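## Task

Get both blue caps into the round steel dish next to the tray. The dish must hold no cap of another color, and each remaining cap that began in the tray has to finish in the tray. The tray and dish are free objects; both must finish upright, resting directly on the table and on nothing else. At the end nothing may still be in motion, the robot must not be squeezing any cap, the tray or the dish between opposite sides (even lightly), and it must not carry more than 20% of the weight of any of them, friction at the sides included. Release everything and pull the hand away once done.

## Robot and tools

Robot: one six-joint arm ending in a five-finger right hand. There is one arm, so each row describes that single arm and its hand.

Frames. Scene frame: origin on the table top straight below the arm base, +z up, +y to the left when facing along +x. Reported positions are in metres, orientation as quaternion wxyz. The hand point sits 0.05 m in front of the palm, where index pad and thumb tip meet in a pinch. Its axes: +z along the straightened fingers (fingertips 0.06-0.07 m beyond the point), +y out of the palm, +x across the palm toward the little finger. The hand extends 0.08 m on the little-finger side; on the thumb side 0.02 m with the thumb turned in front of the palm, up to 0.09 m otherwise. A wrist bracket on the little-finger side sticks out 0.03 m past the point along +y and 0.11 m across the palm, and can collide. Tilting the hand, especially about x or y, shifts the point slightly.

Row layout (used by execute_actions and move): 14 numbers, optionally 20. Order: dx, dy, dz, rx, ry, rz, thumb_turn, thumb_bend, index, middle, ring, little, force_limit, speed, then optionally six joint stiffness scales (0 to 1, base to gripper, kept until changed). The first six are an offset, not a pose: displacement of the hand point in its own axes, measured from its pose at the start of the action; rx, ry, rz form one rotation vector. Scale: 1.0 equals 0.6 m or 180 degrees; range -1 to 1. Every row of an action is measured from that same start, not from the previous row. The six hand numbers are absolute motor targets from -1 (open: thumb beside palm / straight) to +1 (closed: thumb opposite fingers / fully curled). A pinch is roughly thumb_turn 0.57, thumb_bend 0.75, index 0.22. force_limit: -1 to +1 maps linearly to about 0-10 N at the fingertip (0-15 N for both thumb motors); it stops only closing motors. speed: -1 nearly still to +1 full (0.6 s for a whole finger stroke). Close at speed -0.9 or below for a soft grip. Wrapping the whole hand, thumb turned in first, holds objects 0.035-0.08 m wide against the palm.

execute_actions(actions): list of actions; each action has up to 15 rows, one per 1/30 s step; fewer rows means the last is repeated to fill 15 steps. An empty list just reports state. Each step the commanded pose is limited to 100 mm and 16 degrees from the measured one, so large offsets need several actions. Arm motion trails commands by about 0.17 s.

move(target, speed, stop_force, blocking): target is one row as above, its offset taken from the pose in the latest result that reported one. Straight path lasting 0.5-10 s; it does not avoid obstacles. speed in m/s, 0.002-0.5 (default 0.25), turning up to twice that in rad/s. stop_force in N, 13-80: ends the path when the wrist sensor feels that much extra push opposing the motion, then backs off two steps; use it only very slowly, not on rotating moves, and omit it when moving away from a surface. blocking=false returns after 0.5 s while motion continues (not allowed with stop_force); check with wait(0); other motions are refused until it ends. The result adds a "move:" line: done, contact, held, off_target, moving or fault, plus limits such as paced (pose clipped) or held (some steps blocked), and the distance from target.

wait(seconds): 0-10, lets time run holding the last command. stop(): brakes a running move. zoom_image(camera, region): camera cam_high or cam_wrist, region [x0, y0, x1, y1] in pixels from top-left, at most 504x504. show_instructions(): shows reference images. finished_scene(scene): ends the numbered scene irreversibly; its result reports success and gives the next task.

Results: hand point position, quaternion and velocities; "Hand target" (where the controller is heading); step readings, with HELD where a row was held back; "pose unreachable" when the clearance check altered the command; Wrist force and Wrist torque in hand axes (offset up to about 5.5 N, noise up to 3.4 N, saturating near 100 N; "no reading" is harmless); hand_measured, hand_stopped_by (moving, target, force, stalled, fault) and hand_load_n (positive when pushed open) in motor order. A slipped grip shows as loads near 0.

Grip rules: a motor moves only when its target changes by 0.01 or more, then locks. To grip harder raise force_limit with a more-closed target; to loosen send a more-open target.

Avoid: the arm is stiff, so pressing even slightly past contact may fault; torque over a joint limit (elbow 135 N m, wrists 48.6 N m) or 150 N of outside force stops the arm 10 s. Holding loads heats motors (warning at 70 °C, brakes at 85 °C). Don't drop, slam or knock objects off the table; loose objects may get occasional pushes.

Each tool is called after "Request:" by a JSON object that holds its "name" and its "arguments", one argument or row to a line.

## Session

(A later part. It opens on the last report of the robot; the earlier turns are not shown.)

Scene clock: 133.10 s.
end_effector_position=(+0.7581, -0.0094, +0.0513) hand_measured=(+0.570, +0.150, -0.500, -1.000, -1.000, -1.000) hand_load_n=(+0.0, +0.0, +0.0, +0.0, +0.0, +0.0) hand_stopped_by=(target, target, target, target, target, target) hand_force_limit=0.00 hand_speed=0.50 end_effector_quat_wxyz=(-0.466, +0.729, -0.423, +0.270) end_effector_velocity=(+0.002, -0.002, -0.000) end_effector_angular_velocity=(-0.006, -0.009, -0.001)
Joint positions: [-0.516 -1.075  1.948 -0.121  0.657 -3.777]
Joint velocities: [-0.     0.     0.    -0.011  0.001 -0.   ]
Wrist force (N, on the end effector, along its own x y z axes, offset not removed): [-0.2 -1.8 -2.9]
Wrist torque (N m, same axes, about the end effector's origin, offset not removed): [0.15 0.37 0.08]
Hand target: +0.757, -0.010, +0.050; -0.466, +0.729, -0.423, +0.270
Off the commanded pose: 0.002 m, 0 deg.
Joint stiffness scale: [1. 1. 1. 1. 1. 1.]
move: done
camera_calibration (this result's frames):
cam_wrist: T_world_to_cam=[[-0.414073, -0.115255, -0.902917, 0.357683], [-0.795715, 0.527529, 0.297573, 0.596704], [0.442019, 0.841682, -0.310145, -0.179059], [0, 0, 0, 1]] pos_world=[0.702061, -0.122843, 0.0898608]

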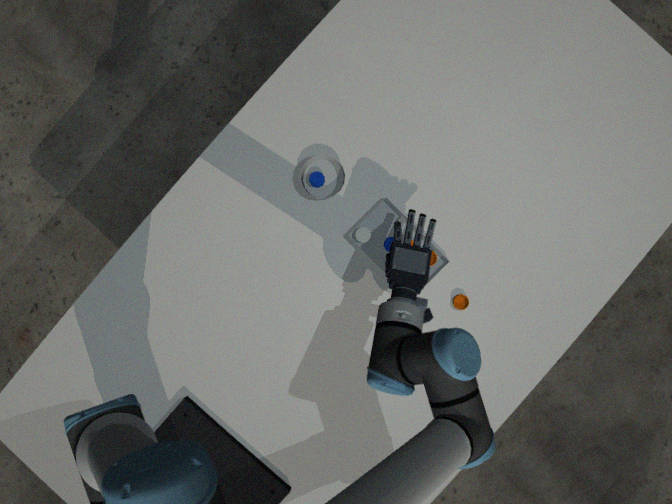

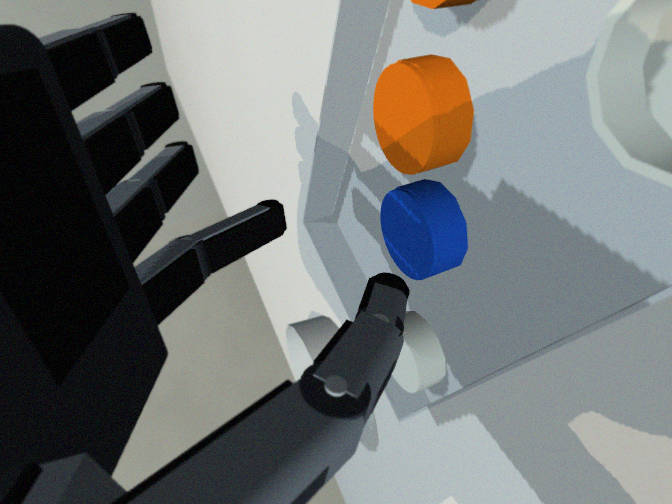

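Request:
{"name": "move", "arguments": {
  "target": [0.0, 0.0305, 0.0128, 0, 0, 0, 0.57, 0.15, -0.5, -1, -1, -1, 0, 0.5],
  "speed": 0.04
}}

Scene clock: 137.37 s.
end_effector_position=(+0.7588, -0.0099, +0.0329) hand_measured=(+0.570, +0.150, -0.500, -1.000, -1.000, -1.000) hand_load_n=(+0.0, +0.0, +0.0, +0.0, +0.0, +0.0) hand_stopped_by=(target, target, target, target, target, target) hand_force_limit=0.00 hand_speed=0.50 end_effector_quat_wxyz=(-0.466, +0.729, -0.422, +0.270) end_effector_velocity=(+0.002, -0.002, -0.000) end_effector_angular_velocity=(-0.004, -0.006, -0.002)
Joint positions: [-0.516 -1.049  1.952 -0.152  0.657 -3.777]
Joint velocities: [-0.001 -0.     0.    -0.008  0.001  0.   ]
Wrist force (N, on the end effector, along its own x y z axes, offset not removed): [-5.2 0.7 -3.5]
Wrist torque (N m, same axes, about the end effector's origin, offset not removed): [0.59 1.10 -0.14]
Hand target: +0.757, -0.010, +0.032; -0.466, +0.729, -0.423, +0.270
Off the commanded pose: 0.002 m, 0 deg.
Joint stiffness scale: [1. 1. 1. 1. 1. 1.]
move: done
camera_calibration (this result's frames):
cam_wrist: T_world_to_cam=[[-0.413204, -0.115744, -0.903253, 0.340693], [-0.796026, 0.527644, 0.296538, 0.603318], [0.442274, 0.841543, -0.31016, -0.184837], [0, 0, 0, 1]] pos_world=[0.702781, -0.123355, 0.0714957]

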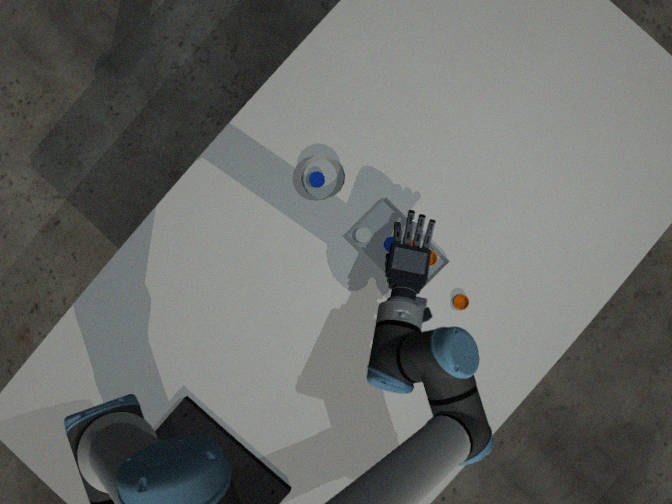

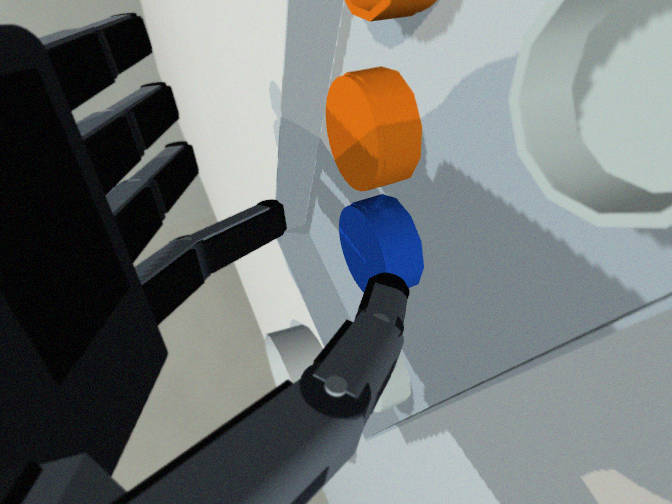

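Request:
{"name": "move", "arguments": {
  "target": [0.0, 0.0115, 0.004, 0, 0, 0, 0.57, 0.15, -0.5, -1, -1, -1, 0, 0.5],
  "speed": 0.02
}}

Scene clock: 141.27 s.
end_effector_position=(+0.7598, -0.0105, +0.0273) hand_measured=(+0.570, +0.150, -0.500, -1.000, -1.000, -1.000) hand_load_n=(+0.0, +0.0, +0.0, +0.0, +0.0, +0.0) hand_stopped_by=(target, target, target, target, target, target) hand_force_limit=0.00 hand_speed=0.50 end_effector_quat_wxyz=(-0.466, +0.729, -0.422, +0.271) end_effector_velocity=(+0.001, -0.002, +0.000) end_effector_angular_velocity=(-0.003, -0.005, -0.001)
Joint positions: [-0.516 -1.041  1.952 -0.162  0.657 -3.777]
Joint velocities: [-0.001 -0.     0.    -0.005 -0.    -0.   ]
Wrist force (N, on the end effector, along its own x y z axes, offset not removed): [-2.4 -1.2 -2.9]
Wrist torque (N m, same axes, about the end effector's origin, offset not removed): [0.43 0.66 -0.07]
Hand target: +0.758, -0.010, +0.026; -0.466, +0.729, -0.422, +0.270
Off the commanded pose: 0.002 m, 0 deg.
Joint stiffness scale: [1. 1. 1. 1. 1. 1.]
move: done
camera_calibration (this result's frames):
cam_wrist: T_world_to_cam=[[-0.411914, -0.116512, -0.903743, 0.334969], [-0.796451, 0.527889, 0.294956, 0.606397], [0.44271, 0.841284, -0.310241, -0.18683], [0, 0, 0, 1]] pos_world=[0.703656, -0.123905, 0.0659031]

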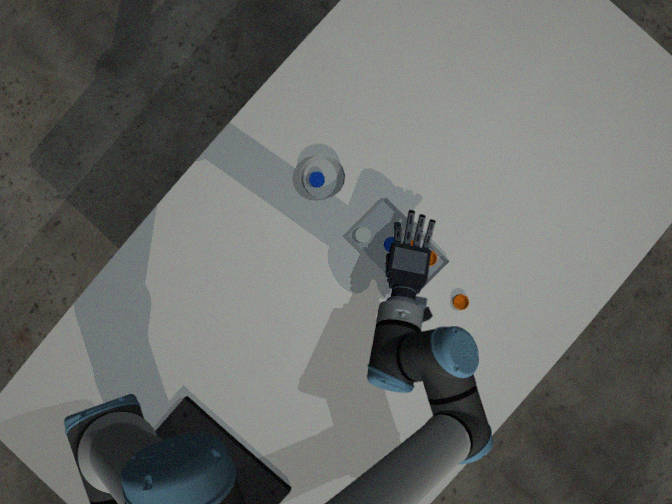

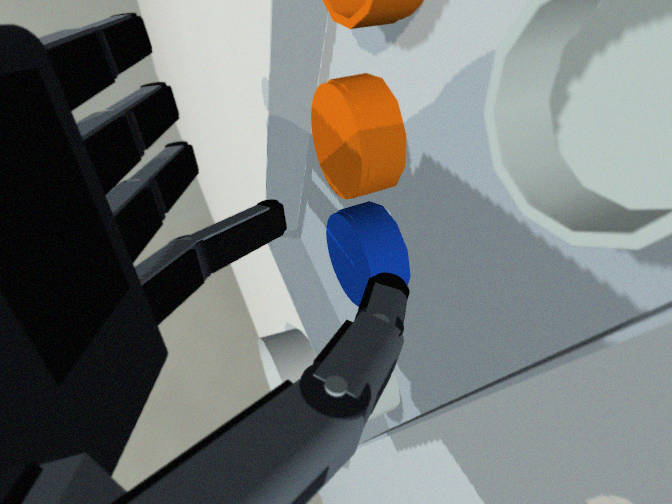

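Request:
{"name": "execute_actions", "arguments": {
  "actions": [
    [[0,0,0,0,0,0,0.57,0.15,0.4,-1,-1,-1,0.4,-0.65]],
    [[0,0,0,0,0,0,0.57,0.15,0.4,-1,-1,-1,0.4,-0.65]],
    [[0,0,0,0,0,0,0.57,0.15,0.4,-1,-1,-1,0.4,-0.65]]
  ]
}}

Scene clock: 145.37 s.
end_effector_position=(+0.7600, -0.0106, +0.0276) hand_measured=(+0.570, +0.148, -0.056, -1.000, -1.000, -1.000) hand_load_n=(+0.0, +4.5, +6.5, +0.0, +0.0, +0.0) hand_stopped_by=(target, target, force, target, target, target) hand_force_limit=0.40 hand_speed=-0.65 end_effector_quat_wxyz=(-0.466, +0.729, -0.422, +0.271) end_effector_velocity=(+0.000, +0.000, -0.000) end_effector_angular_velocity=(-0.001, +0.001, -0.000)
Joint positions: [-0.516 -1.041  1.952 -0.163  0.657 -3.777]
Joint velocities: [ 0.     0.    -0.     0.001  0.001 -0.   ]
Wrist force (N, on the end effector, along its own x y z axes, offset not removed): [0.9 1.1 -2.7]
Wrist torque (N m, same axes, about the end effector's origin, offset not removed): [0.84 0.23 0.30]
Hand target: +0.760, -0.011, +0.028; -0.466, +0.729, -0.422, +0.271
Off the commanded pose: 0.000 m, 0 deg.
Joint stiffness scale: [1. 1. 1. 1. 1. 1.]
Step readings (end_effector_position; steps 1 to 15: 1st action; 16 to 30: 2nd action; 31 to 45: 3rd action):
0: (+0.7599, -0.0106, +0.0273)
1: (+0.7599, -0.0106, +0.0273)
2: (+0.7599, -0.0106, +0.0273)
4: (+0.7599, -0.0106, +0.0273)
8: (+0.7599, -0.0106, +0.0273)
15: (+0.7599, -0.0106, +0.0273)
16: (+0.7599, -0.0106, +0.0273)
17: (+0.7599, -0.0106, +0.0273)
19: (+0.7599, -0.0106, +0.0273)
23: (+0.7599, -0.0106, +0.0273)
30: (+0.7600, -0.0106, +0.0276)
31: (+0.7600, -0.0106, +0.0276)
32: (+0.7600, -0.0106, +0.0276)
34: (+0.7600, -0.0106, +0.0276)
38: (+0.7600, -0.0106, +0.0276)
45: end_effector_position above
camera_calibration (this result's frames):
cam_wrist: T_world_to_cam=[[-0.411128, -0.116953, -0.904044, 0.334654], [-0.796731, 0.527987, 0.294023, 0.60677], [0.442936, 0.841161, -0.31025, -0.186931], [0, 0, 0, 1]] pos_world=[0.703817, -0.123988, 0.0661419]

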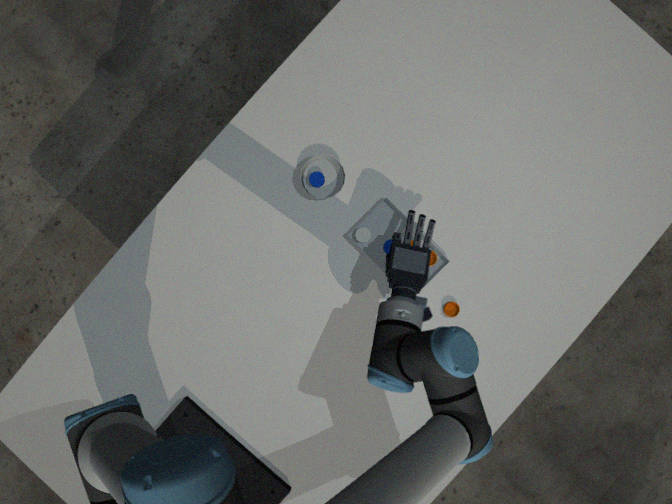

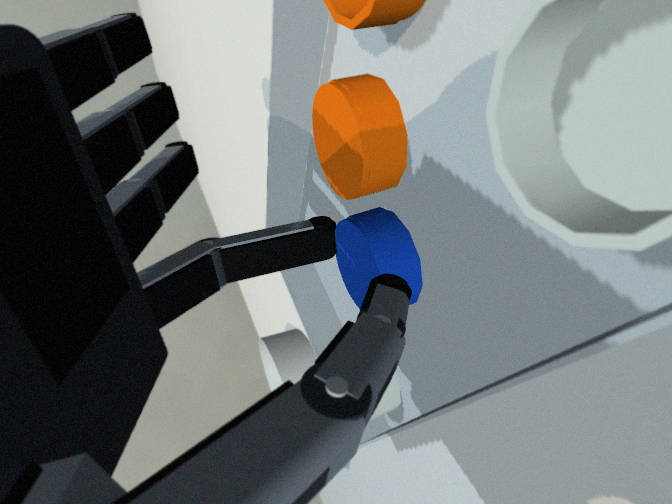

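Request:
{"name": "execute_actions", "arguments": {
  "actions": [
    [[0,0,0,0,0,0,0.57,0.15,0.45,-1,-1,-1,0.65,-0.85]]
  ]
}}

Request:
{"name": "move", "arguments": {
  "target": [0.0, -0.1057, -0.0493, 0, 0, 0, 0.57, 0.15, 0.45, -1, -1, -1, 0.65, -0.85],
  "speed": 0.07
}}

Scene clock: 149.33 s.
end_effector_position=(+0.7600, -0.0106, +0.0277) hand_measured=(+0.570, +0.146, -0.044, -1.000, -1.000, -1.000) hand_load_n=(+0.0, +6.5, +9.0, +0.0, +0.0, +0.0) hand_stopped_by=(target, target, force, target, target, target) hand_force_limit=0.65 hand_speed=-0.85 end_effector_quat_wxyz=(-0.466, +0.729, -0.422, +0.271) end_effector_velocity=(-0.000, +0.000, -0.000) end_effector_angular_velocity=(+0.001, +0.001, +0.000)
Joint positions: [-0.516 -1.041  1.952 -0.163  0.657 -3.777]
Joint velocities: [ 0.     0.     0.     0.    -0.     0.001]
Wrist force (N, on the end effector, along its own x y z axes, offset not removed): [3.9 -4.3 -5.4]
Wrist torque (N m, same axes, about the end effector's origin, offset not removed): [0.40 -0.20 0.28]
Hand target: +0.760, -0.011, +0.028; -0.466, +0.729, -0.422, +0.271
Off the commanded pose: 0.000 m, 0 deg.
Joint stiffness scale: [1. 1. 1. 1. 1. 1.]
Step readings (end_effector_position):
0: (+0.7600, -0.0106, +0.0276)
1: (+0.7600, -0.0106, +0.0276)
2: (+0.7600, -0.0106, +0.0276)
4: (+0.7600, -0.0106, +0.0276)
8: (+0.7600, -0.0106, +0.0277)
15: end_effector_position above
camera_calibration (this result's frames):
cam_wrist: T_world_to_cam=[[-0.410936, -0.117067, -0.904117, 0.334668], [-0.796795, 0.528022, 0.293787, 0.606819], [0.443001, 0.841123, -0.310262, -0.186929], [0, 0, 0, 1]] pos_world=[0.703847, -0.124005, 0.0663071]

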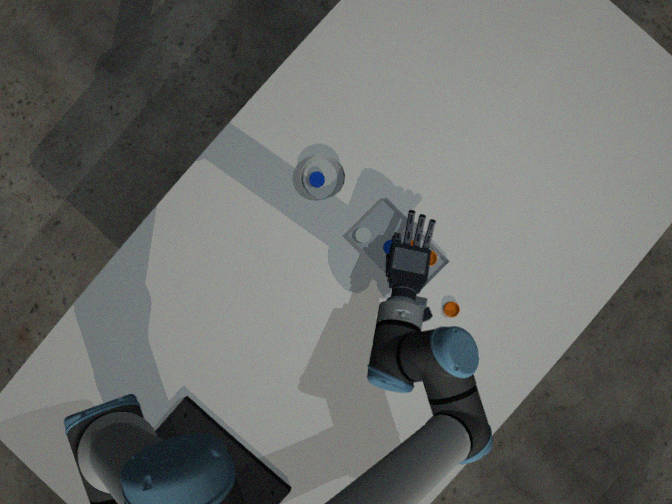

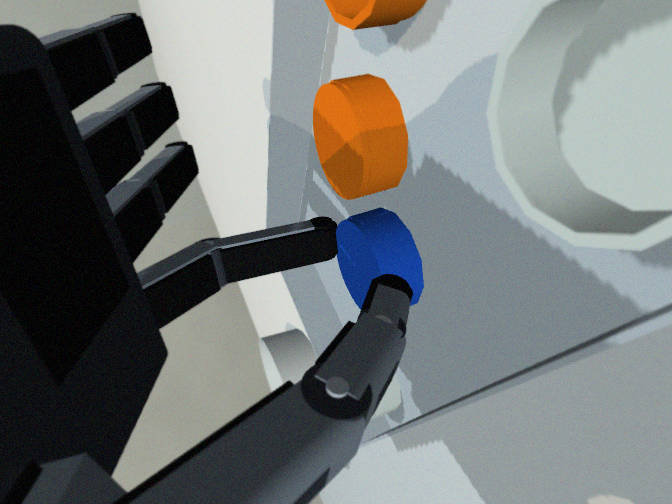

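Scene clock: 150.80 s.
end_effector_position=(+0.7586, -0.0094, +0.0965) hand_measured=(+0.570, +0.150, -0.042, -1.000, -1.000, -1.000) hand_load_n=(+0.0, +0.0, +0.0, +0.0, +0.0, +0.0) hand_stopped_by=(target, target, force, target, target, target) hand_force_limit=0.65 hand_speed=-0.85 end_effector_quat_wxyz=(-0.466, +0.729, -0.422, +0.271) end_effector_velocity=(-0.002, +0.001, +0.000) end_effector_angular_velocity=(+0.005, +0.008, +0.000)
Joint positions: [-0.516 -1.134  1.932 -0.048  0.657 -3.777]
Joint velocities: [-0.001  0.     0.     0.01  -0.001 -0.001]
Wrist force (N, on the end effector, along its own x y z axes, offset not removed): [-3.9 2.5 -2.5]
Wrist torque (N m, same axes, about the end effector's origin, offset not removed): [0.75 0.92 0.05]
Hand target: +0.760, -0.011, +0.098; -0.466, +0.729, -0.422, +0.271
Off the commanded pose: 0.002 m, 0 deg.
Joint stiffness scale: [1. 1. 1. 1. 1. 1.]
move: done
camera_calibration (this result's frames):
cam_wrist: T_world_to_cam=[[-0.411901, -0.116492, -0.903752, 0.397097], [-0.796478, 0.52784, 0.294972, 0.584564], [0.442674, 0.841317, -0.310201, -0.165736], [0, 0, 0, 1]] pos_world=[0.702524, -0.122861, 0.135036]

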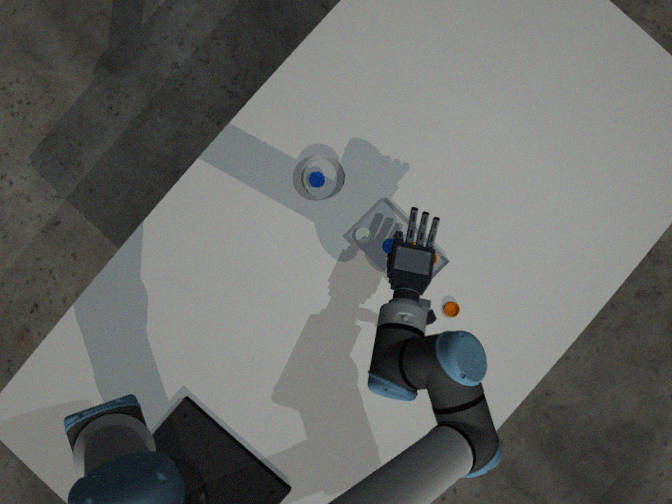

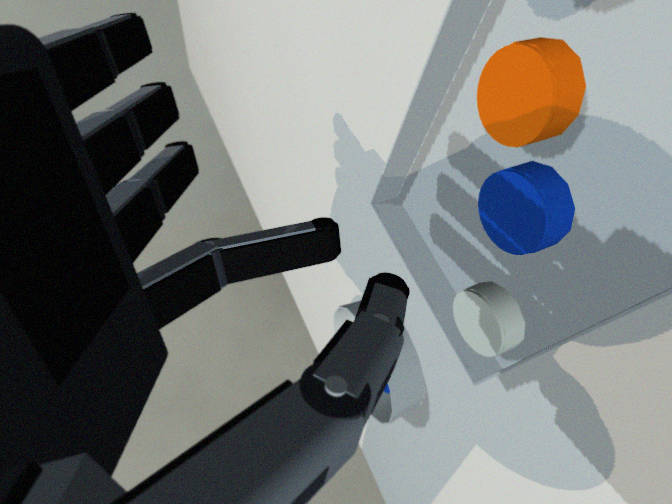

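Request:
{"name": "move", "arguments": {
  "target": [0.003, 0.0953, 0.036, 0, 0, 0, 0.57, 0.15, -0.5, -1, -1, -1, 0, 0.5],
  "speed": 0.07
}}

Scene clock: 157.87 s.
end_effector_position=(+0.7569, -0.0128, +0.0365) hand_measured=(+0.570, +0.150, -0.500, -1.000, -1.000, -1.000) hand_load_n=(+0.0, +0.0, +0.0, +0.0, +0.0, +0.0) hand_stopped_by=(target, target, target, target, target, target) hand_force_limit=0.00 hand_speed=0.50 end_effector_quat_wxyz=(-0.466, +0.729, -0.422, +0.270) end_effector_velocity=(+0.002, -0.001, -0.000) end_effector_angular_velocity=(-0.005, -0.008, +0.001)
Joint positions: [-0.522 -1.055  1.954 -0.143  0.652 -3.784]
Joint velocities: [ 0.     0.     0.    -0.009 -0.    -0.001]
Wrist force (N, on the end effector, along its own x y z axes, offset not removed): [-1.2 -2.2 -2.5]
Wrist torque (N m, same axes, about the end effector's origin, offset not removed): [0.11 0.71 -0.18]
Hand target: +0.756, -0.013, +0.036; -0.466, +0.729, -0.422, +0.271
Off the commanded pose: 0.002 m, 0 deg.
Joint stiffness scale: [1. 1. 1. 1. 1. 1.]
move: done
camera_calibration (this result's frames):
cam_wrist: T_world_to_cam=[[-0.412168, -0.116671, -0.903607, 0.341959], [-0.796595, 0.527511, 0.295245, 0.602658], [0.442216, 0.841499, -0.310362, -0.180404], [0, 0, 0, 1]] pos_world=[0.700796, -0.126202, 0.0750738]

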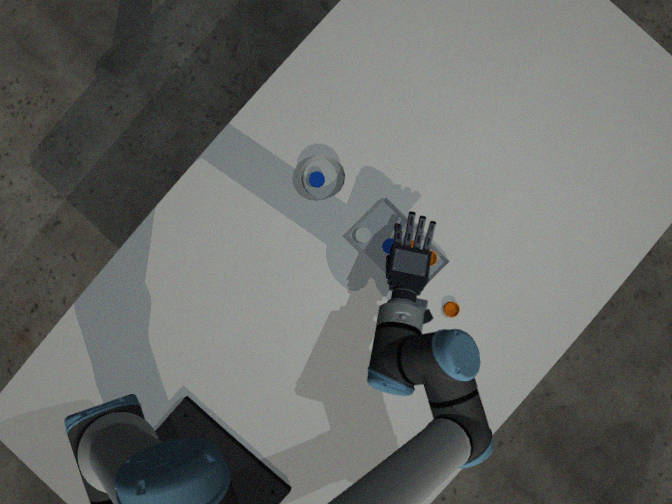

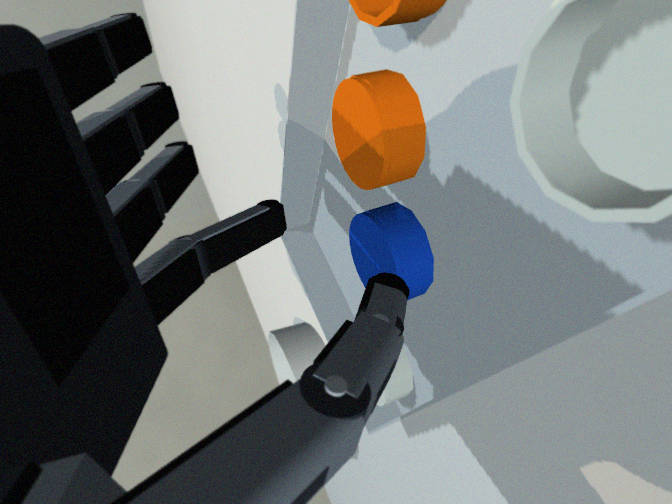

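Request:
{"name": "move", "arguments": {
  "target": [-0.003, 0.0204, 0.008, 0, 0, 0, 0.57, 0.15, -0.5, -1, -1, -1, 0, 0.5],
  "speed": 0.02
}}

Scene clock: 161.37 s.
end_effector_position=(+0.7569, -0.0129, +0.0253) hand_measured=(+0.570, +0.150, -0.500, -1.000, -1.000, -1.000) hand_load_n=(+0.0, +0.0, +0.0, +0.0, +0.0, +0.0) hand_stopped_by=(target, target, target, target, target, target) hand_force_limit=0.00 hand_speed=0.50 end_effector_quat_wxyz=(-0.466, +0.729, -0.421, +0.272) end_effector_velocity=(+0.001, -0.000, -0.000) end_effector_angular_velocity=(-0.004, -0.006, +0.002)
Joint positions: [-0.522 -1.04   1.958 -0.165  0.652 -3.784]
Joint velocities: [ 0.    -0.     0.    -0.005 -0.001 -0.002]
Wrist force (N, on the end effector, along its own x y z axes, offset not removed): [4.1 1.2 -1.6]
Wrist torque (N m, same axes, about the end effector's origin, offset not removed): [0.59 -0.40 0.41]
Hand target: +0.755, -0.012, +0.023; -0.466, +0.729, -0.422, +0.270
Off the commanded pose: 0.003 m, 0 deg.
Joint stiffness scale: [1. 1. 1. 1. 1. 1.]
move: done
camera_calibration (this result's frames):
cam_wrist: T_world_to_cam=[[-0.409763, -0.118081, -0.904517, 0.330011], [-0.797415, 0.527894, 0.292329, 0.6068], [0.442971, 0.841061, -0.310471, -0.184428], [0, 0, 0, 1]] pos_world=[0.700794, -0.126243, 0.063856]

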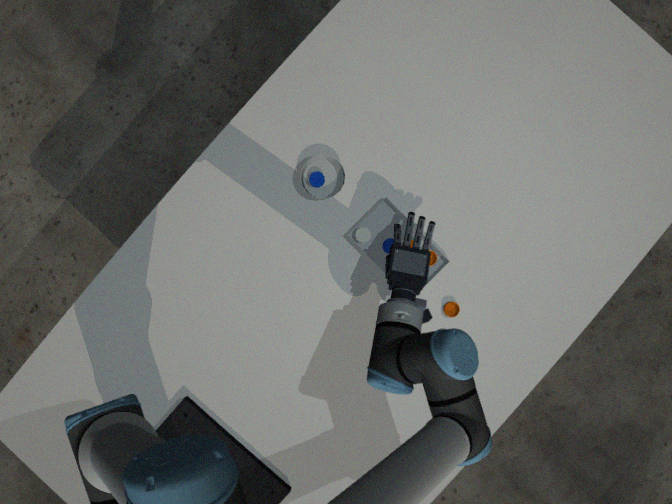

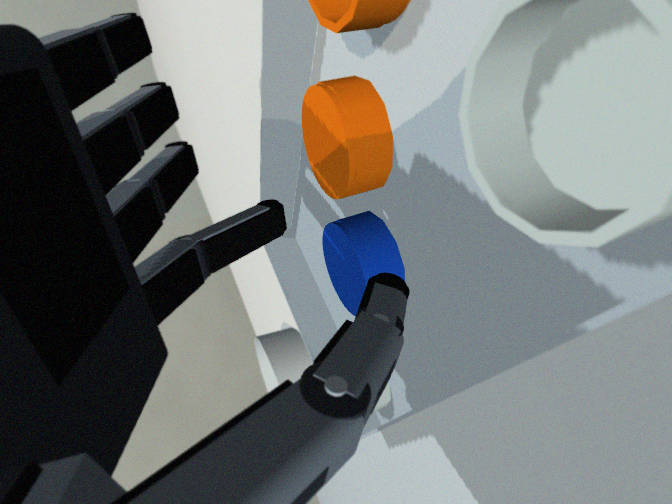

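Request:
{"name": "execute_actions", "arguments": {
  "actions": [
    [[0,0,0,0,0,0,0.57,0.15,0.4,-1,-1,-1,0.4,-0.65]],
    [[0,0,0,0,0,0,0.57,0.15,0.4,-1,-1,-1,0.4,-0.65]],
    [[0,0,0,0,0,0,0.57,0.15,0.4,-1,-1,-1,0.4,-0.65]]
  ]
}}

Scene clock: 177.53 s.
end_effector_position=(+0.7571, -0.0130, +0.0254) hand_measured=(+0.570, +0.146, -0.078, -1.000, -1.000, -1.000) hand_load_n=(+0.5, +6.0, +9.5, +0.0, +0.0, +0.0) hand_stopped_by=(target, target, force, target, target, target) hand_force_limit=0.40 hand_speed=-0.65 end_effector_quat_wxyz=(-0.466, +0.729, -0.421, +0.272) end_effector_velocity=(+0.000, -0.001, +0.000) end_effector_angular_velocity=(-0.001, -0.001, -0.002)
Joint positions: [-0.522 -1.04   1.958 -0.166  0.652 -3.784]
Joint velocities: [-0.002 -0.    -0.    -0.001  0.     0.   ]
Wrist force (N, on the end effector, along its own x y z axes, offset not removed): [-0.8 -4.1 -2.5]
Wrist torque (N m, same axes, about the end effector's origin, offset not removed): [0.30 0.52 0.08]
Hand target: +0.757, -0.013, +0.025; -0.466, +0.729, -0.421, +0.272
Off the commanded pose: 0.000 m, 0 deg.
Joint stiffness scale: [1. 1. 1. 1. 1. 1.]
Step readings (end_effector_position; steps 1 to 15: 1st action; 16 to 30: 2nd action; 31 to 45: 3rd action):
0: (+0.7571, -0.0130, +0.0253)
1: (+0.7571, -0.0130, +0.0253)
2: (+0.7571, -0.0130, +0.0253)
4: (+0.7571, -0.0130, +0.0253)
8: (+0.7571, -0.0130, +0.0253)
15: (+0.7571, -0.0130, +0.0253)
16: (+0.7571, -0.0130, +0.0253)
17: (+0.7571, -0.0130, +0.0253)
19: (+0.7571, -0.0130, +0.0253)
23: (+0.7571, -0.0130, +0.0253)
30: (+0.7571, -0.0130, +0.0254)
31: (+0.7571, -0.0130, +0.0254)
32: (+0.7571, -0.0130, +0.0254)
34: (+0.7571, -0.0130, +0.0254)
38: (+0.7571, -0.0130, +0.0254)
45: end_effector_position above
camera_calibration (this result's frames):
cam_wrist: T_world_to_cam=[[-0.409024, -0.118527, -0.904793, 0.329645], [-0.797656, 0.528034, 0.291419, 0.60718], [0.44322, 0.840911, -0.310523, -0.184562], [0, 0, 0, 1]] pos_world=[0.700955, -0.126339, 0.0640051]

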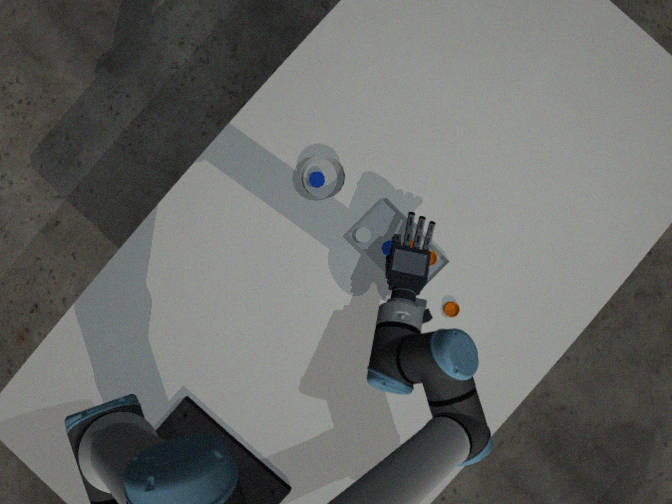

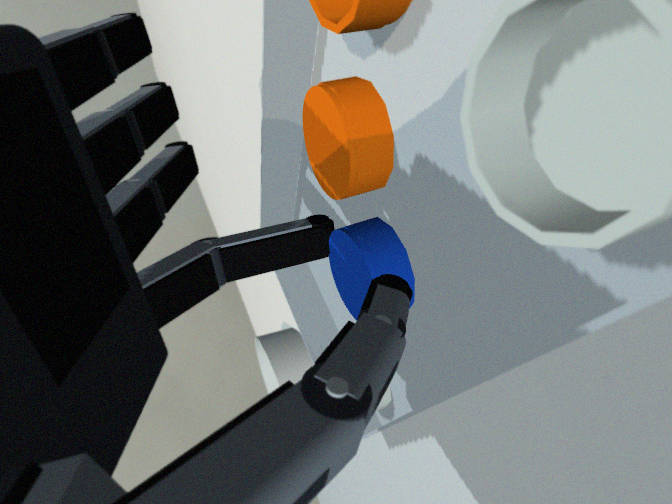

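Good grip reading. Lift.

Request:
{"name": "move", "arguments": {
  "target": [0,-0.1057,-0.0493,0,0,0,0.57,0.15,0.4,-1,-1,-1,0.4,-0.65],
  "speed": 0.06
}}

Scene clock: 181.20 s.
end_effector_position=(+0.7555, -0.0116, +0.0939) hand_measured=(+0.570, +0.146, -0.078, -1.000, -1.000, -1.000) hand_load_n=(-0.5, +7.0, +8.5, +0.0, +0.0, +0.0) hand_stopped_by=(target, target, force, target, target, target) hand_force_limit=0.40 hand_speed=-0.65 end_effector_quat_wxyz=(-0.466, +0.729, -0.421, +0.271) end_effector_velocity=(-0.002, +0.001, +0.000) end_effector_angular_velocity=(+0.004, +0.008, -0.000)
Joint positions: [-0.522 -1.133  1.938 -0.051  0.652 -3.784]
Joint velocities: [ 0.     0.    -0.001  0.009  0.001  0.   ]
Wrist force (N, on the end effector, along its own x y z axes, offset not removed): [0.2 -2.5 -2.9]
Wrist torque (N m, same axes, about the end effector's origin, offset not removed): [0.21 0.27 0.08]
Hand target: +0.757, -0.013, +0.095; -0.466, +0.729, -0.421, +0.272
Off the commanded pose: 0.002 m, 0 deg.
Joint stiffness scale: [1. 1. 1. 1. 1. 1.]
move: done
camera_calibration (this result's frames):
cam_wrist: T_world_to_cam=[[-0.410444, -0.117669, -0.904262, 0.392176], [-0.797193, 0.527764, 0.293169, 0.584681], [0.44274, 0.841201, -0.310423, -0.16333], [0, 0, 0, 1]] pos_world=[0.699382, -0.125033, 0.132518]

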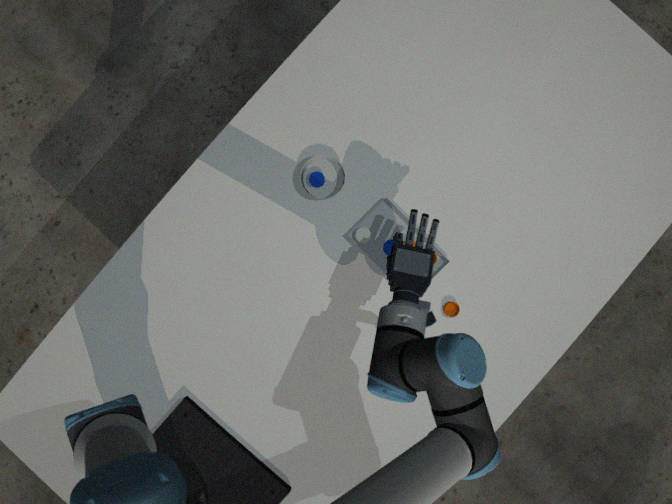

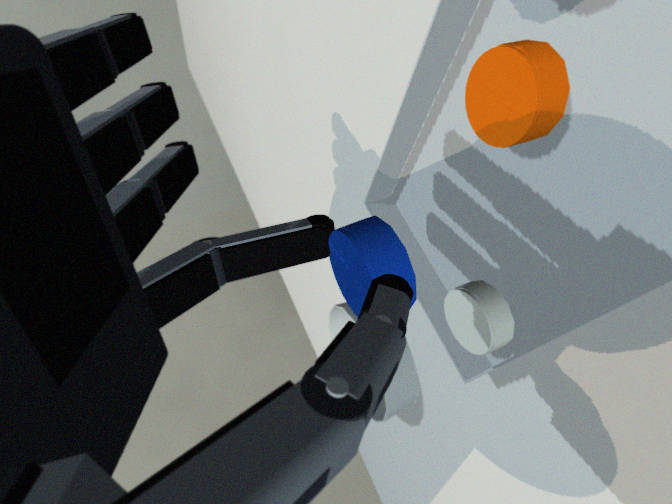

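Request:
{"name": "move", "arguments": {
  "target": [-0.2667,-0.0677,0.1414,0,0.151,0.0705,0.57,0.15,0.4,-1,-1,-1,0.4,-0.65],
  "speed": 0.12
}}

Scene clock: 189.67 s.
end_effector_position=(+0.7562, +0.1724, +0.0938) hand_measured=(+0.570, +0.146, -0.078, -1.000, -1.000, -1.000) hand_load_n=(-0.5, +7.0, +8.5, +0.0, +0.0, +0.0) hand_stopped_by=(target, target, force, target, target, target) hand_force_limit=0.40 hand_speed=-0.65 end_effector_quat_wxyz=(-0.380, +0.596, -0.596, +0.382) end_effector_velocity=(-0.000, +0.002, +0.000) end_effector_angular_velocity=(-0.004, +0.001, -0.007)
Joint positions: [-0.042 -1.258  2.077 -0.388  1.515 -3.165]
Joint velocities: [ 0.007  0.    -0.001  0.002  0.014  0.002]
Wrist force (N, on the end effector, along its own x y z axes, offset not removed): [-0.4 -3.6 -2.9]
Wrist torque (N m, same axes, about the end effector's origin, offset not removed): [-0.18 0.43 0.10]
Hand target: +0.758, +0.174, +0.094; -0.380, +0.595, -0.596, +0.382
Off the commanded pose: 0.002 m, 0 deg.
Joint stiffness scale: [1. 1. 1. 1. 1. 1.]
move: done
camera_calibration (this result's frames):
cam_wrist: T_world_to_cam=[[-0.415061, 0.104394, -0.903784, 0.379174], [-0.427165, 0.85473, 0.294902, 0.151766], [0.803277, 0.508468, -0.310172, -0.533756], [0, 0, 0, 1]] pos_world=[0.650964, 0.102096, 0.132379]

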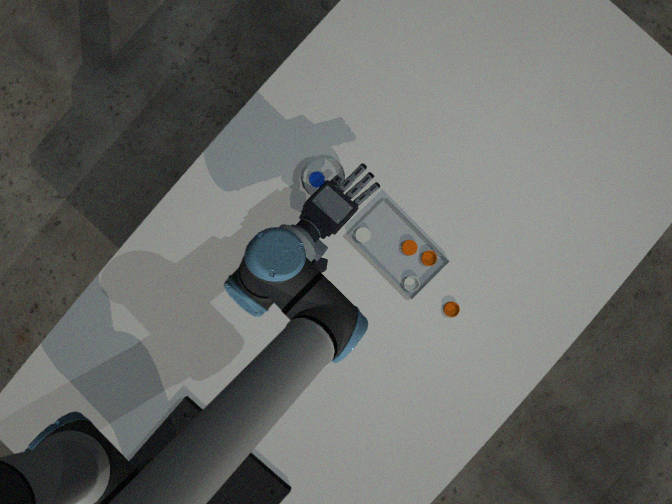

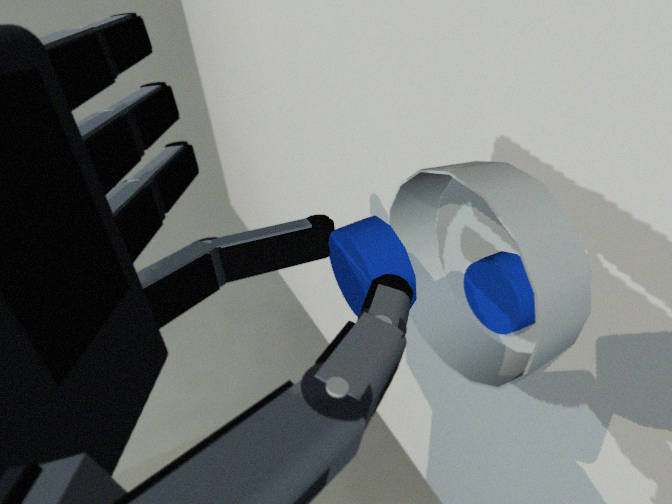

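Request:
{"name": "move", "arguments": {
  "target": [-0.0033,0.051,0.0249,0,0,0,0.57,0.15,0.4,-1,-1,-1,0.4,-0.65],
  "speed": 0.05
}}

Scene clock: 193.60 s.
end_effector_position=(+0.7587, +0.1729, +0.0615) hand_measured=(+0.570, +0.146, -0.078, -1.000, -1.000, -1.000) hand_load_n=(-0.5, +7.0, +8.5, +0.0, +0.0, +0.0) hand_stopped_by=(target, target, force, target, target, target) hand_force_limit=0.40 hand_speed=-0.65 end_effector_quat_wxyz=(-0.380, +0.595, -0.596, +0.382) end_effector_velocity=(+0.003, +0.000, +0.002) end_effector_angular_velocity=(-0.001, -0.010, -0.000)
Joint positions: [-0.04  -1.21   2.089 -0.45   1.518 -3.164]
Joint velocities: [ 0.001  0.    -0.001 -0.01   0.001  0.   ]
Wrist force (N, on the end effector, along its own x y z axes, offset not removed): [0.2 -1.8 1.4]
Wrist torque (N m, same axes, about the end effector's origin, offset not removed): [-0.20 0.08 0.19]
Hand target: +0.757, +0.174, +0.060; -0.380, +0.596, -0.596, +0.382
Off the commanded pose: 0.003 m, 0 deg.
Joint stiffness scale: [1. 1. 1. 1. 1. 1.]
move: done
camera_calibration (this result's frames):
cam_wrist: T_world_to_cam=[[-0.413623, 0.104184, -0.904468, 0.34996], [-0.427054, 0.855164, 0.293801, 0.16183], [0.804078, 0.507779, -0.309224, -0.546608], [0, 0, 0, 1]] pos_world=[0.653377, 0.102705, 0.0999574]

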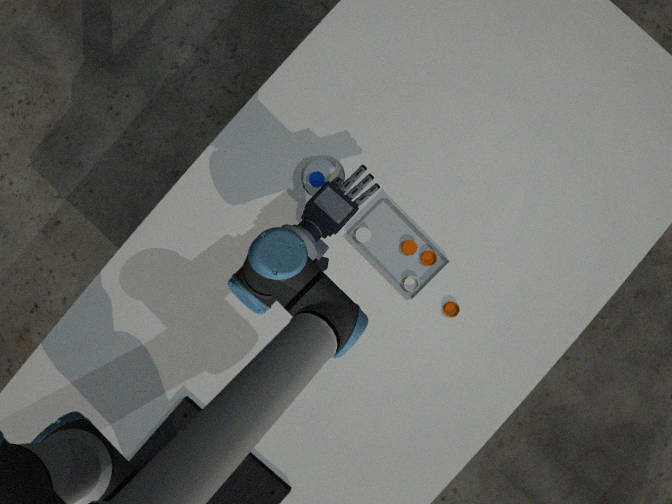

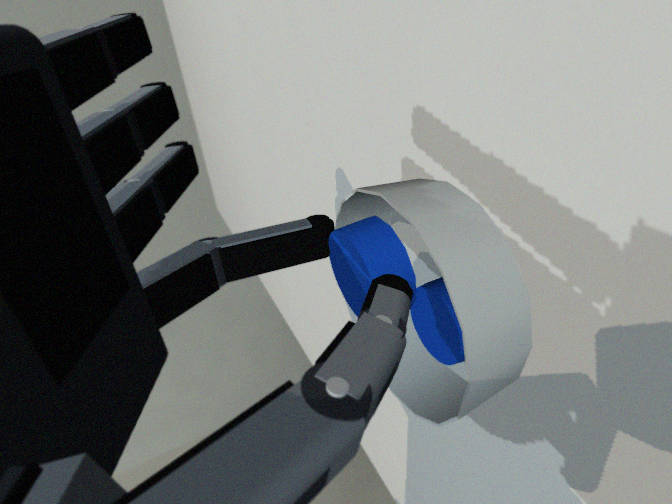

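Request:
{"name": "move", "arguments": {
  "target": [-0.001,0.0382,0.0146,0,0,0,0.57,0.15,0.4,-1,-1,-1,0.4,-0.65],
  "speed": 0.03
}}

Scene clock: 201.07 s.
end_effector_position=(+0.7620, +0.1727, +0.0438) hand_measured=(+0.570, +0.146, -0.078, -1.000, -1.000, -1.000) hand_load_n=(+1.0, +4.5, +9.0, +0.0, +0.0, +0.0) hand_stopped_by=(target, target, force, target, target, target) hand_force_limit=0.40 hand_speed=-0.65 end_effector_quat_wxyz=(-0.383, +0.594, -0.594, +0.386) end_effector_velocity=(+0.002, +0.002, +0.002) end_effector_angular_velocity=(-0.000, -0.010, +0.002)
Joint positions: [-0.04  -1.18   2.095 -0.496  1.518 -3.164]
Joint velocities: [ 0.003 -0.     0.    -0.01   0.001  0.001]
Wrist force (N, on the end effector, along its own x y z axes, offset not removed): [-1.0 -7.0 -4.0]
Wrist torque (N m, same axes, about the end effector's origin, offset not removed): [-0.08 0.44 0.15]
Hand target: +0.757, +0.173, +0.037; -0.380, +0.595, -0.596, +0.382
Off the commanded pose: 0.008 m, 1 deg.
Joint stiffness scale: [1. 1. 1. 1. 1. 1.]
move: off_target
camera_calibration (this result's frames):
cam_wrist: T_world_to_cam=[[-0.404601, 0.103593, -0.908607, 0.328759], [-0.430023, 0.855311, 0.289005, 0.171095], [0.80708, 0.507654, -0.301512, -0.557276], [0, 0, 0, 1]] pos_world=[0.656357, 0.102506, 0.0812398]

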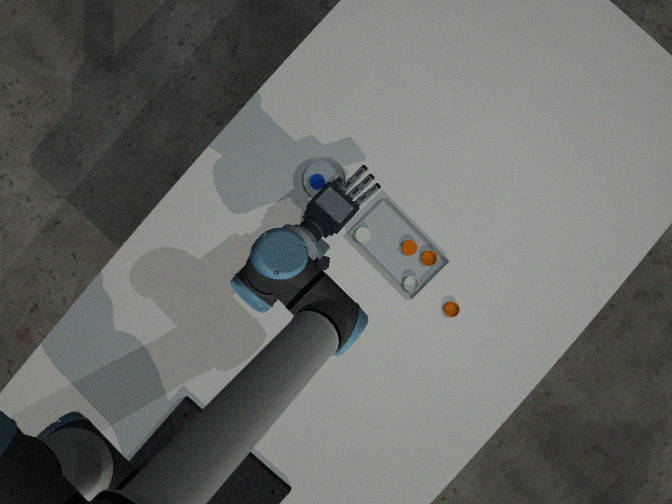

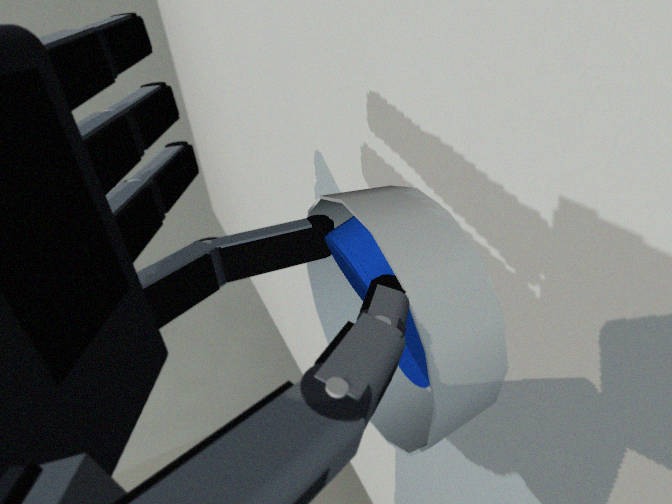

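Request:
{"name": "move", "arguments": {
  "target": [0,0.006,0.0,-0.05,0,0,0.57,0.15,0.4,-1,-1,-1,0.4,-0.65],
  "speed": 0.02
}}

Scene clock: 209.50 s.
end_effector_position=(+0.7608, +0.1716, +0.0419) hand_measured=(+0.570, +0.146, -0.078, -1.000, -1.000, -1.000) hand_load_n=(+0.0, +5.5, +8.5, +0.0, +0.0, +0.0) hand_stopped_by=(target, target, force, target, target, target) hand_force_limit=0.40 hand_speed=-0.65 end_effector_quat_wxyz=(-0.337, +0.620, -0.622, +0.339) end_effector_velocity=(-0.000, +0.001, -0.000) end_effector_angular_velocity=(+0.001, +0.018, +0.001)
Joint positions: [-0.039 -1.16   2.005 -0.273  1.523 -3.169]
Joint velocities: [ 0.001  0.004 -0.011  0.025 -0.    -0.   ]
Wrist force (N, on the end effector, along its own x y z axes, offset not removed): [-5.5 -1.0 -1.6]
Wrist torque (N m, same axes, about the end effector's origin, offset not removed): [0.39 1.16 -0.28]
Hand target: +0.761, +0.173, +0.041; -0.335, +0.622, -0.622, +0.338
Off the commanded pose: 0.002 m, 0 deg.
Joint stiffness scale: [1. 1. 1. 1. 1. 1.]
move: done
camera_calibration (this result's frames):
cam_wrist: T_world_to_cam=[[-0.537475, 0.106721, -0.8365, 0.424127], [-0.379368, 0.855312, 0.352875, 0.130804], [0.753127, 0.507003, -0.419222, -0.510192], [0, 0, 0, 1]] pos_world=[0.66182, 0.101527, 0.0947406]

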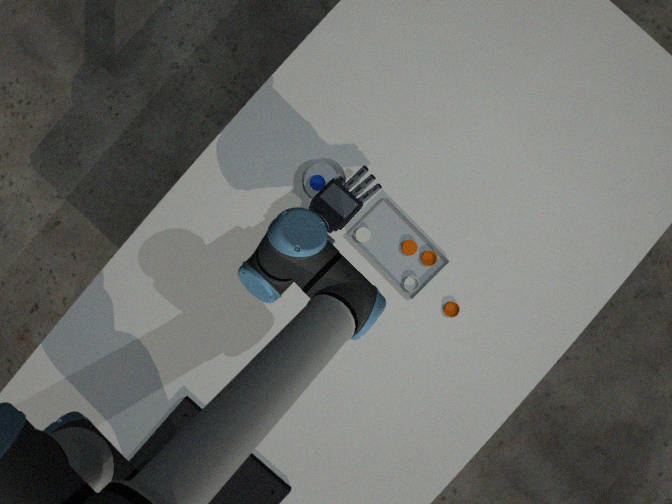

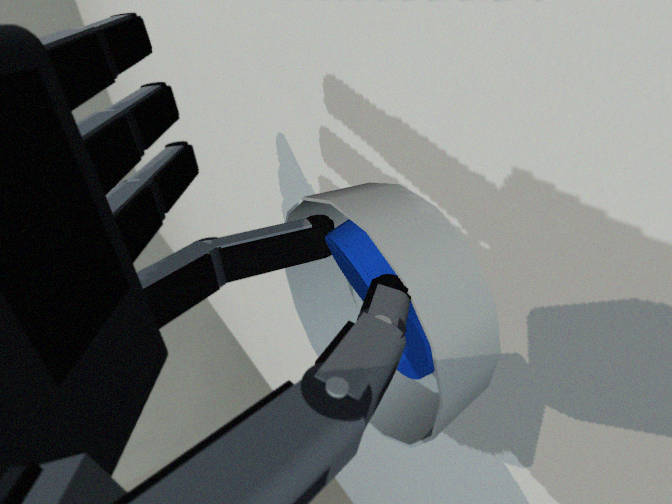

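Request:
{"name": "execute_actions", "arguments": {
  "actions": [
    [[0,0,0,0,0,0,0.57,0.15,-0.3,-1,-1,-1,0,-0.4]],
    [[0,0,0,0,0,0,0.57,0.15,-0.3,-1,-1,-1,0,-0.4]]
  ]
}}

Request:
{"name": "move", "arguments": {
  "target": [0,-0.0838,-0.0545,0,0,0,0.57,0.15,-0.3,-1,-1,-1,0,-0.4],
  "speed": 0.06
}}

Scene clock: 214.70 s.
end_effector_position=(+0.7612, +0.1716, +0.0421) hand_measured=(+0.570, +0.150, -0.300, -1.000, -1.000, -1.000) hand_load_n=(+0.0, +0.0, +0.0, +0.0, +0.0, +0.0) hand_stopped_by=(target, target, target, target, target, target) hand_force_limit=0.00 hand_speed=-0.40 end_effector_quat_wxyz=(-0.337, +0.620, -0.622, +0.339) end_effector_velocity=(+0.000, -0.000, +0.000) end_effector_angular_velocity=(+0.000, -0.001, -0.001)
Joint positions: [-0.039 -1.16   2.004 -0.272  1.523 -3.169]
Joint velocities: [-0.    -0.     0.    -0.001  0.001  0.001]
Wrist force (N, on the end effector, along its own x y z axes, offset not removed): [0.6 -5.5 -5.7]
Wrist torque (N m, same axes, about the end effector's origin, offset not removed): [0.00 0.22 0.33]
Hand target: +0.761, +0.172, +0.042; -0.337, +0.620, -0.622, +0.339
Off the commanded pose: 0.000 m, 0 deg.
Joint stiffness scale: [1. 1. 1. 1. 1. 1.]
Step readings (end_effector_position; steps 1 to 15: 1st action; 16 to 30: 2nd action):
0: (+0.7604, +0.1716, +0.0418)
1: (+0.7604, +0.1716, +0.0418)
2: (+0.7604, +0.1716, +0.0418)
4: (+0.7605, +0.1716, +0.0418)
8: (+0.7608, +0.1716, +0.0420)
15: (+0.7612, +0.1716, +0.0421)
16: (+0.7612, +0.1716, +0.0421)
17: (+0.7612, +0.1716, +0.0421)
19: (+0.7612, +0.1716, +0.0421)
23: (+0.7612, +0.1716, +0.0421)
30: end_effector_position above
camera_calibration (this result's frames):
cam_wrist: T_world_to_cam=[[-0.537562, 0.106615, -0.836457, 0.424662], [-0.379296, 0.855381, 0.352787, 0.130869], [0.753101, 0.50691, -0.419382, -0.510374], [0, 0, 0, 1]] pos_world=[0.662284, 0.101495, 0.0950007]

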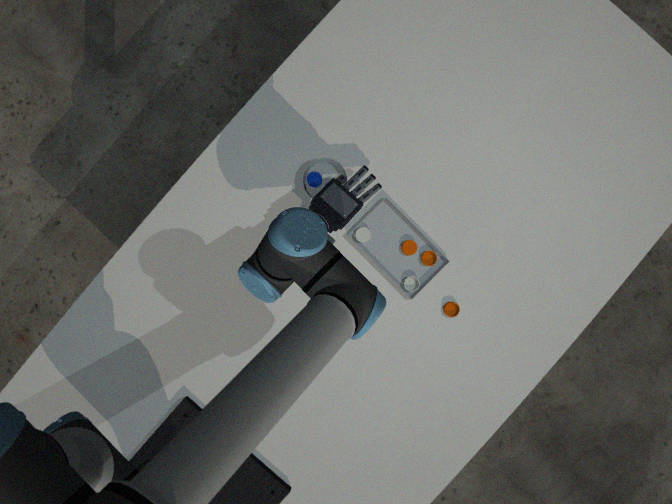

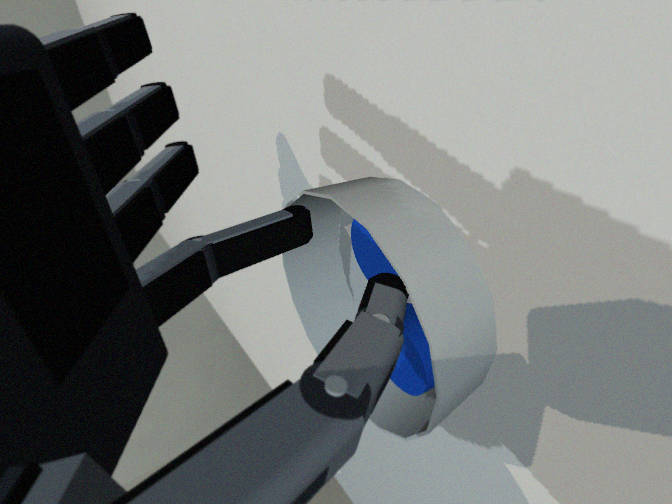

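Scene clock: 216.17 s.
end_effector_position=(+0.7596, +0.1719, +0.1005) hand_measured=(+0.570, +0.150, -0.300, -1.000, -1.000, -1.000) hand_load_n=(+0.0, +0.0, +0.0, +0.0, +0.0, +0.0) hand_stopped_by=(target, target, target, target, target, target) hand_force_limit=0.00 hand_speed=-0.40 end_effector_quat_wxyz=(-0.337, +0.620, -0.622, +0.339) end_effector_velocity=(-0.003, -0.000, -0.001) end_effector_angular_velocity=(+0.000, +0.009, -0.000)
Joint positions: [-0.039 -1.236  1.977 -0.167  1.523 -3.169]
Joint velocities: [-0.    -0.     0.     0.009  0.    -0.   ]
Wrist force (N, on the end effector, along its own x y z axes, offset not removed): [-1.5 -0.2 -4.9]
Wrist torque (N m, same axes, about the end effector's origin, offset not removed): [0.66 0.55 0.11]
Hand target: +0.761, +0.172, +0.102; -0.337, +0.620, -0.622, +0.339
Off the commanded pose: 0.002 m, 0 deg.
Joint stiffness scale: [1. 1. 1. 1. 1. 1.]
move: done
camera_calibration (this result's frames):
cam_wrist: T_world_to_cam=[[-0.538552, 0.106676, -0.835812, 0.473311], [-0.378874, 0.855358, 0.353296, 0.109013], [0.752606, 0.506936, -0.420238, -0.484373], [0, 0, 0, 1]] pos_world=[0.660747, 0.10181, 0.153534]

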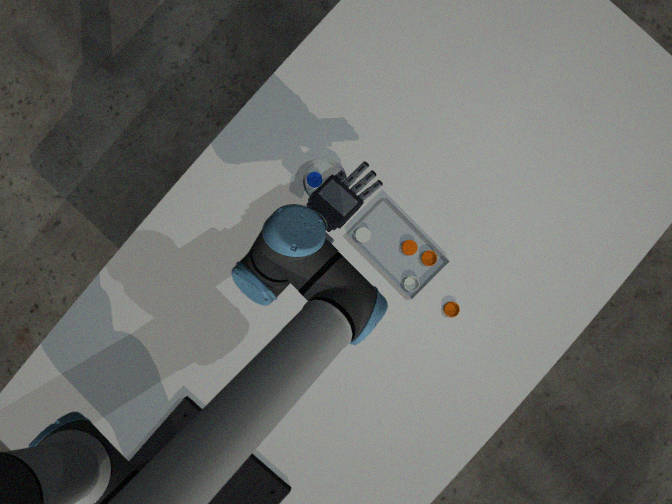

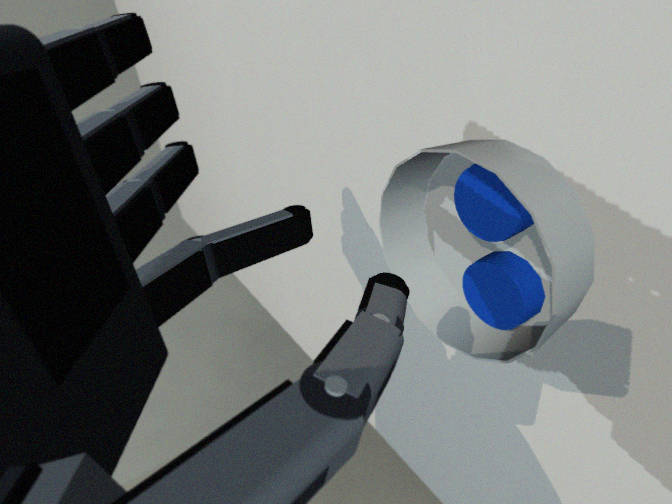

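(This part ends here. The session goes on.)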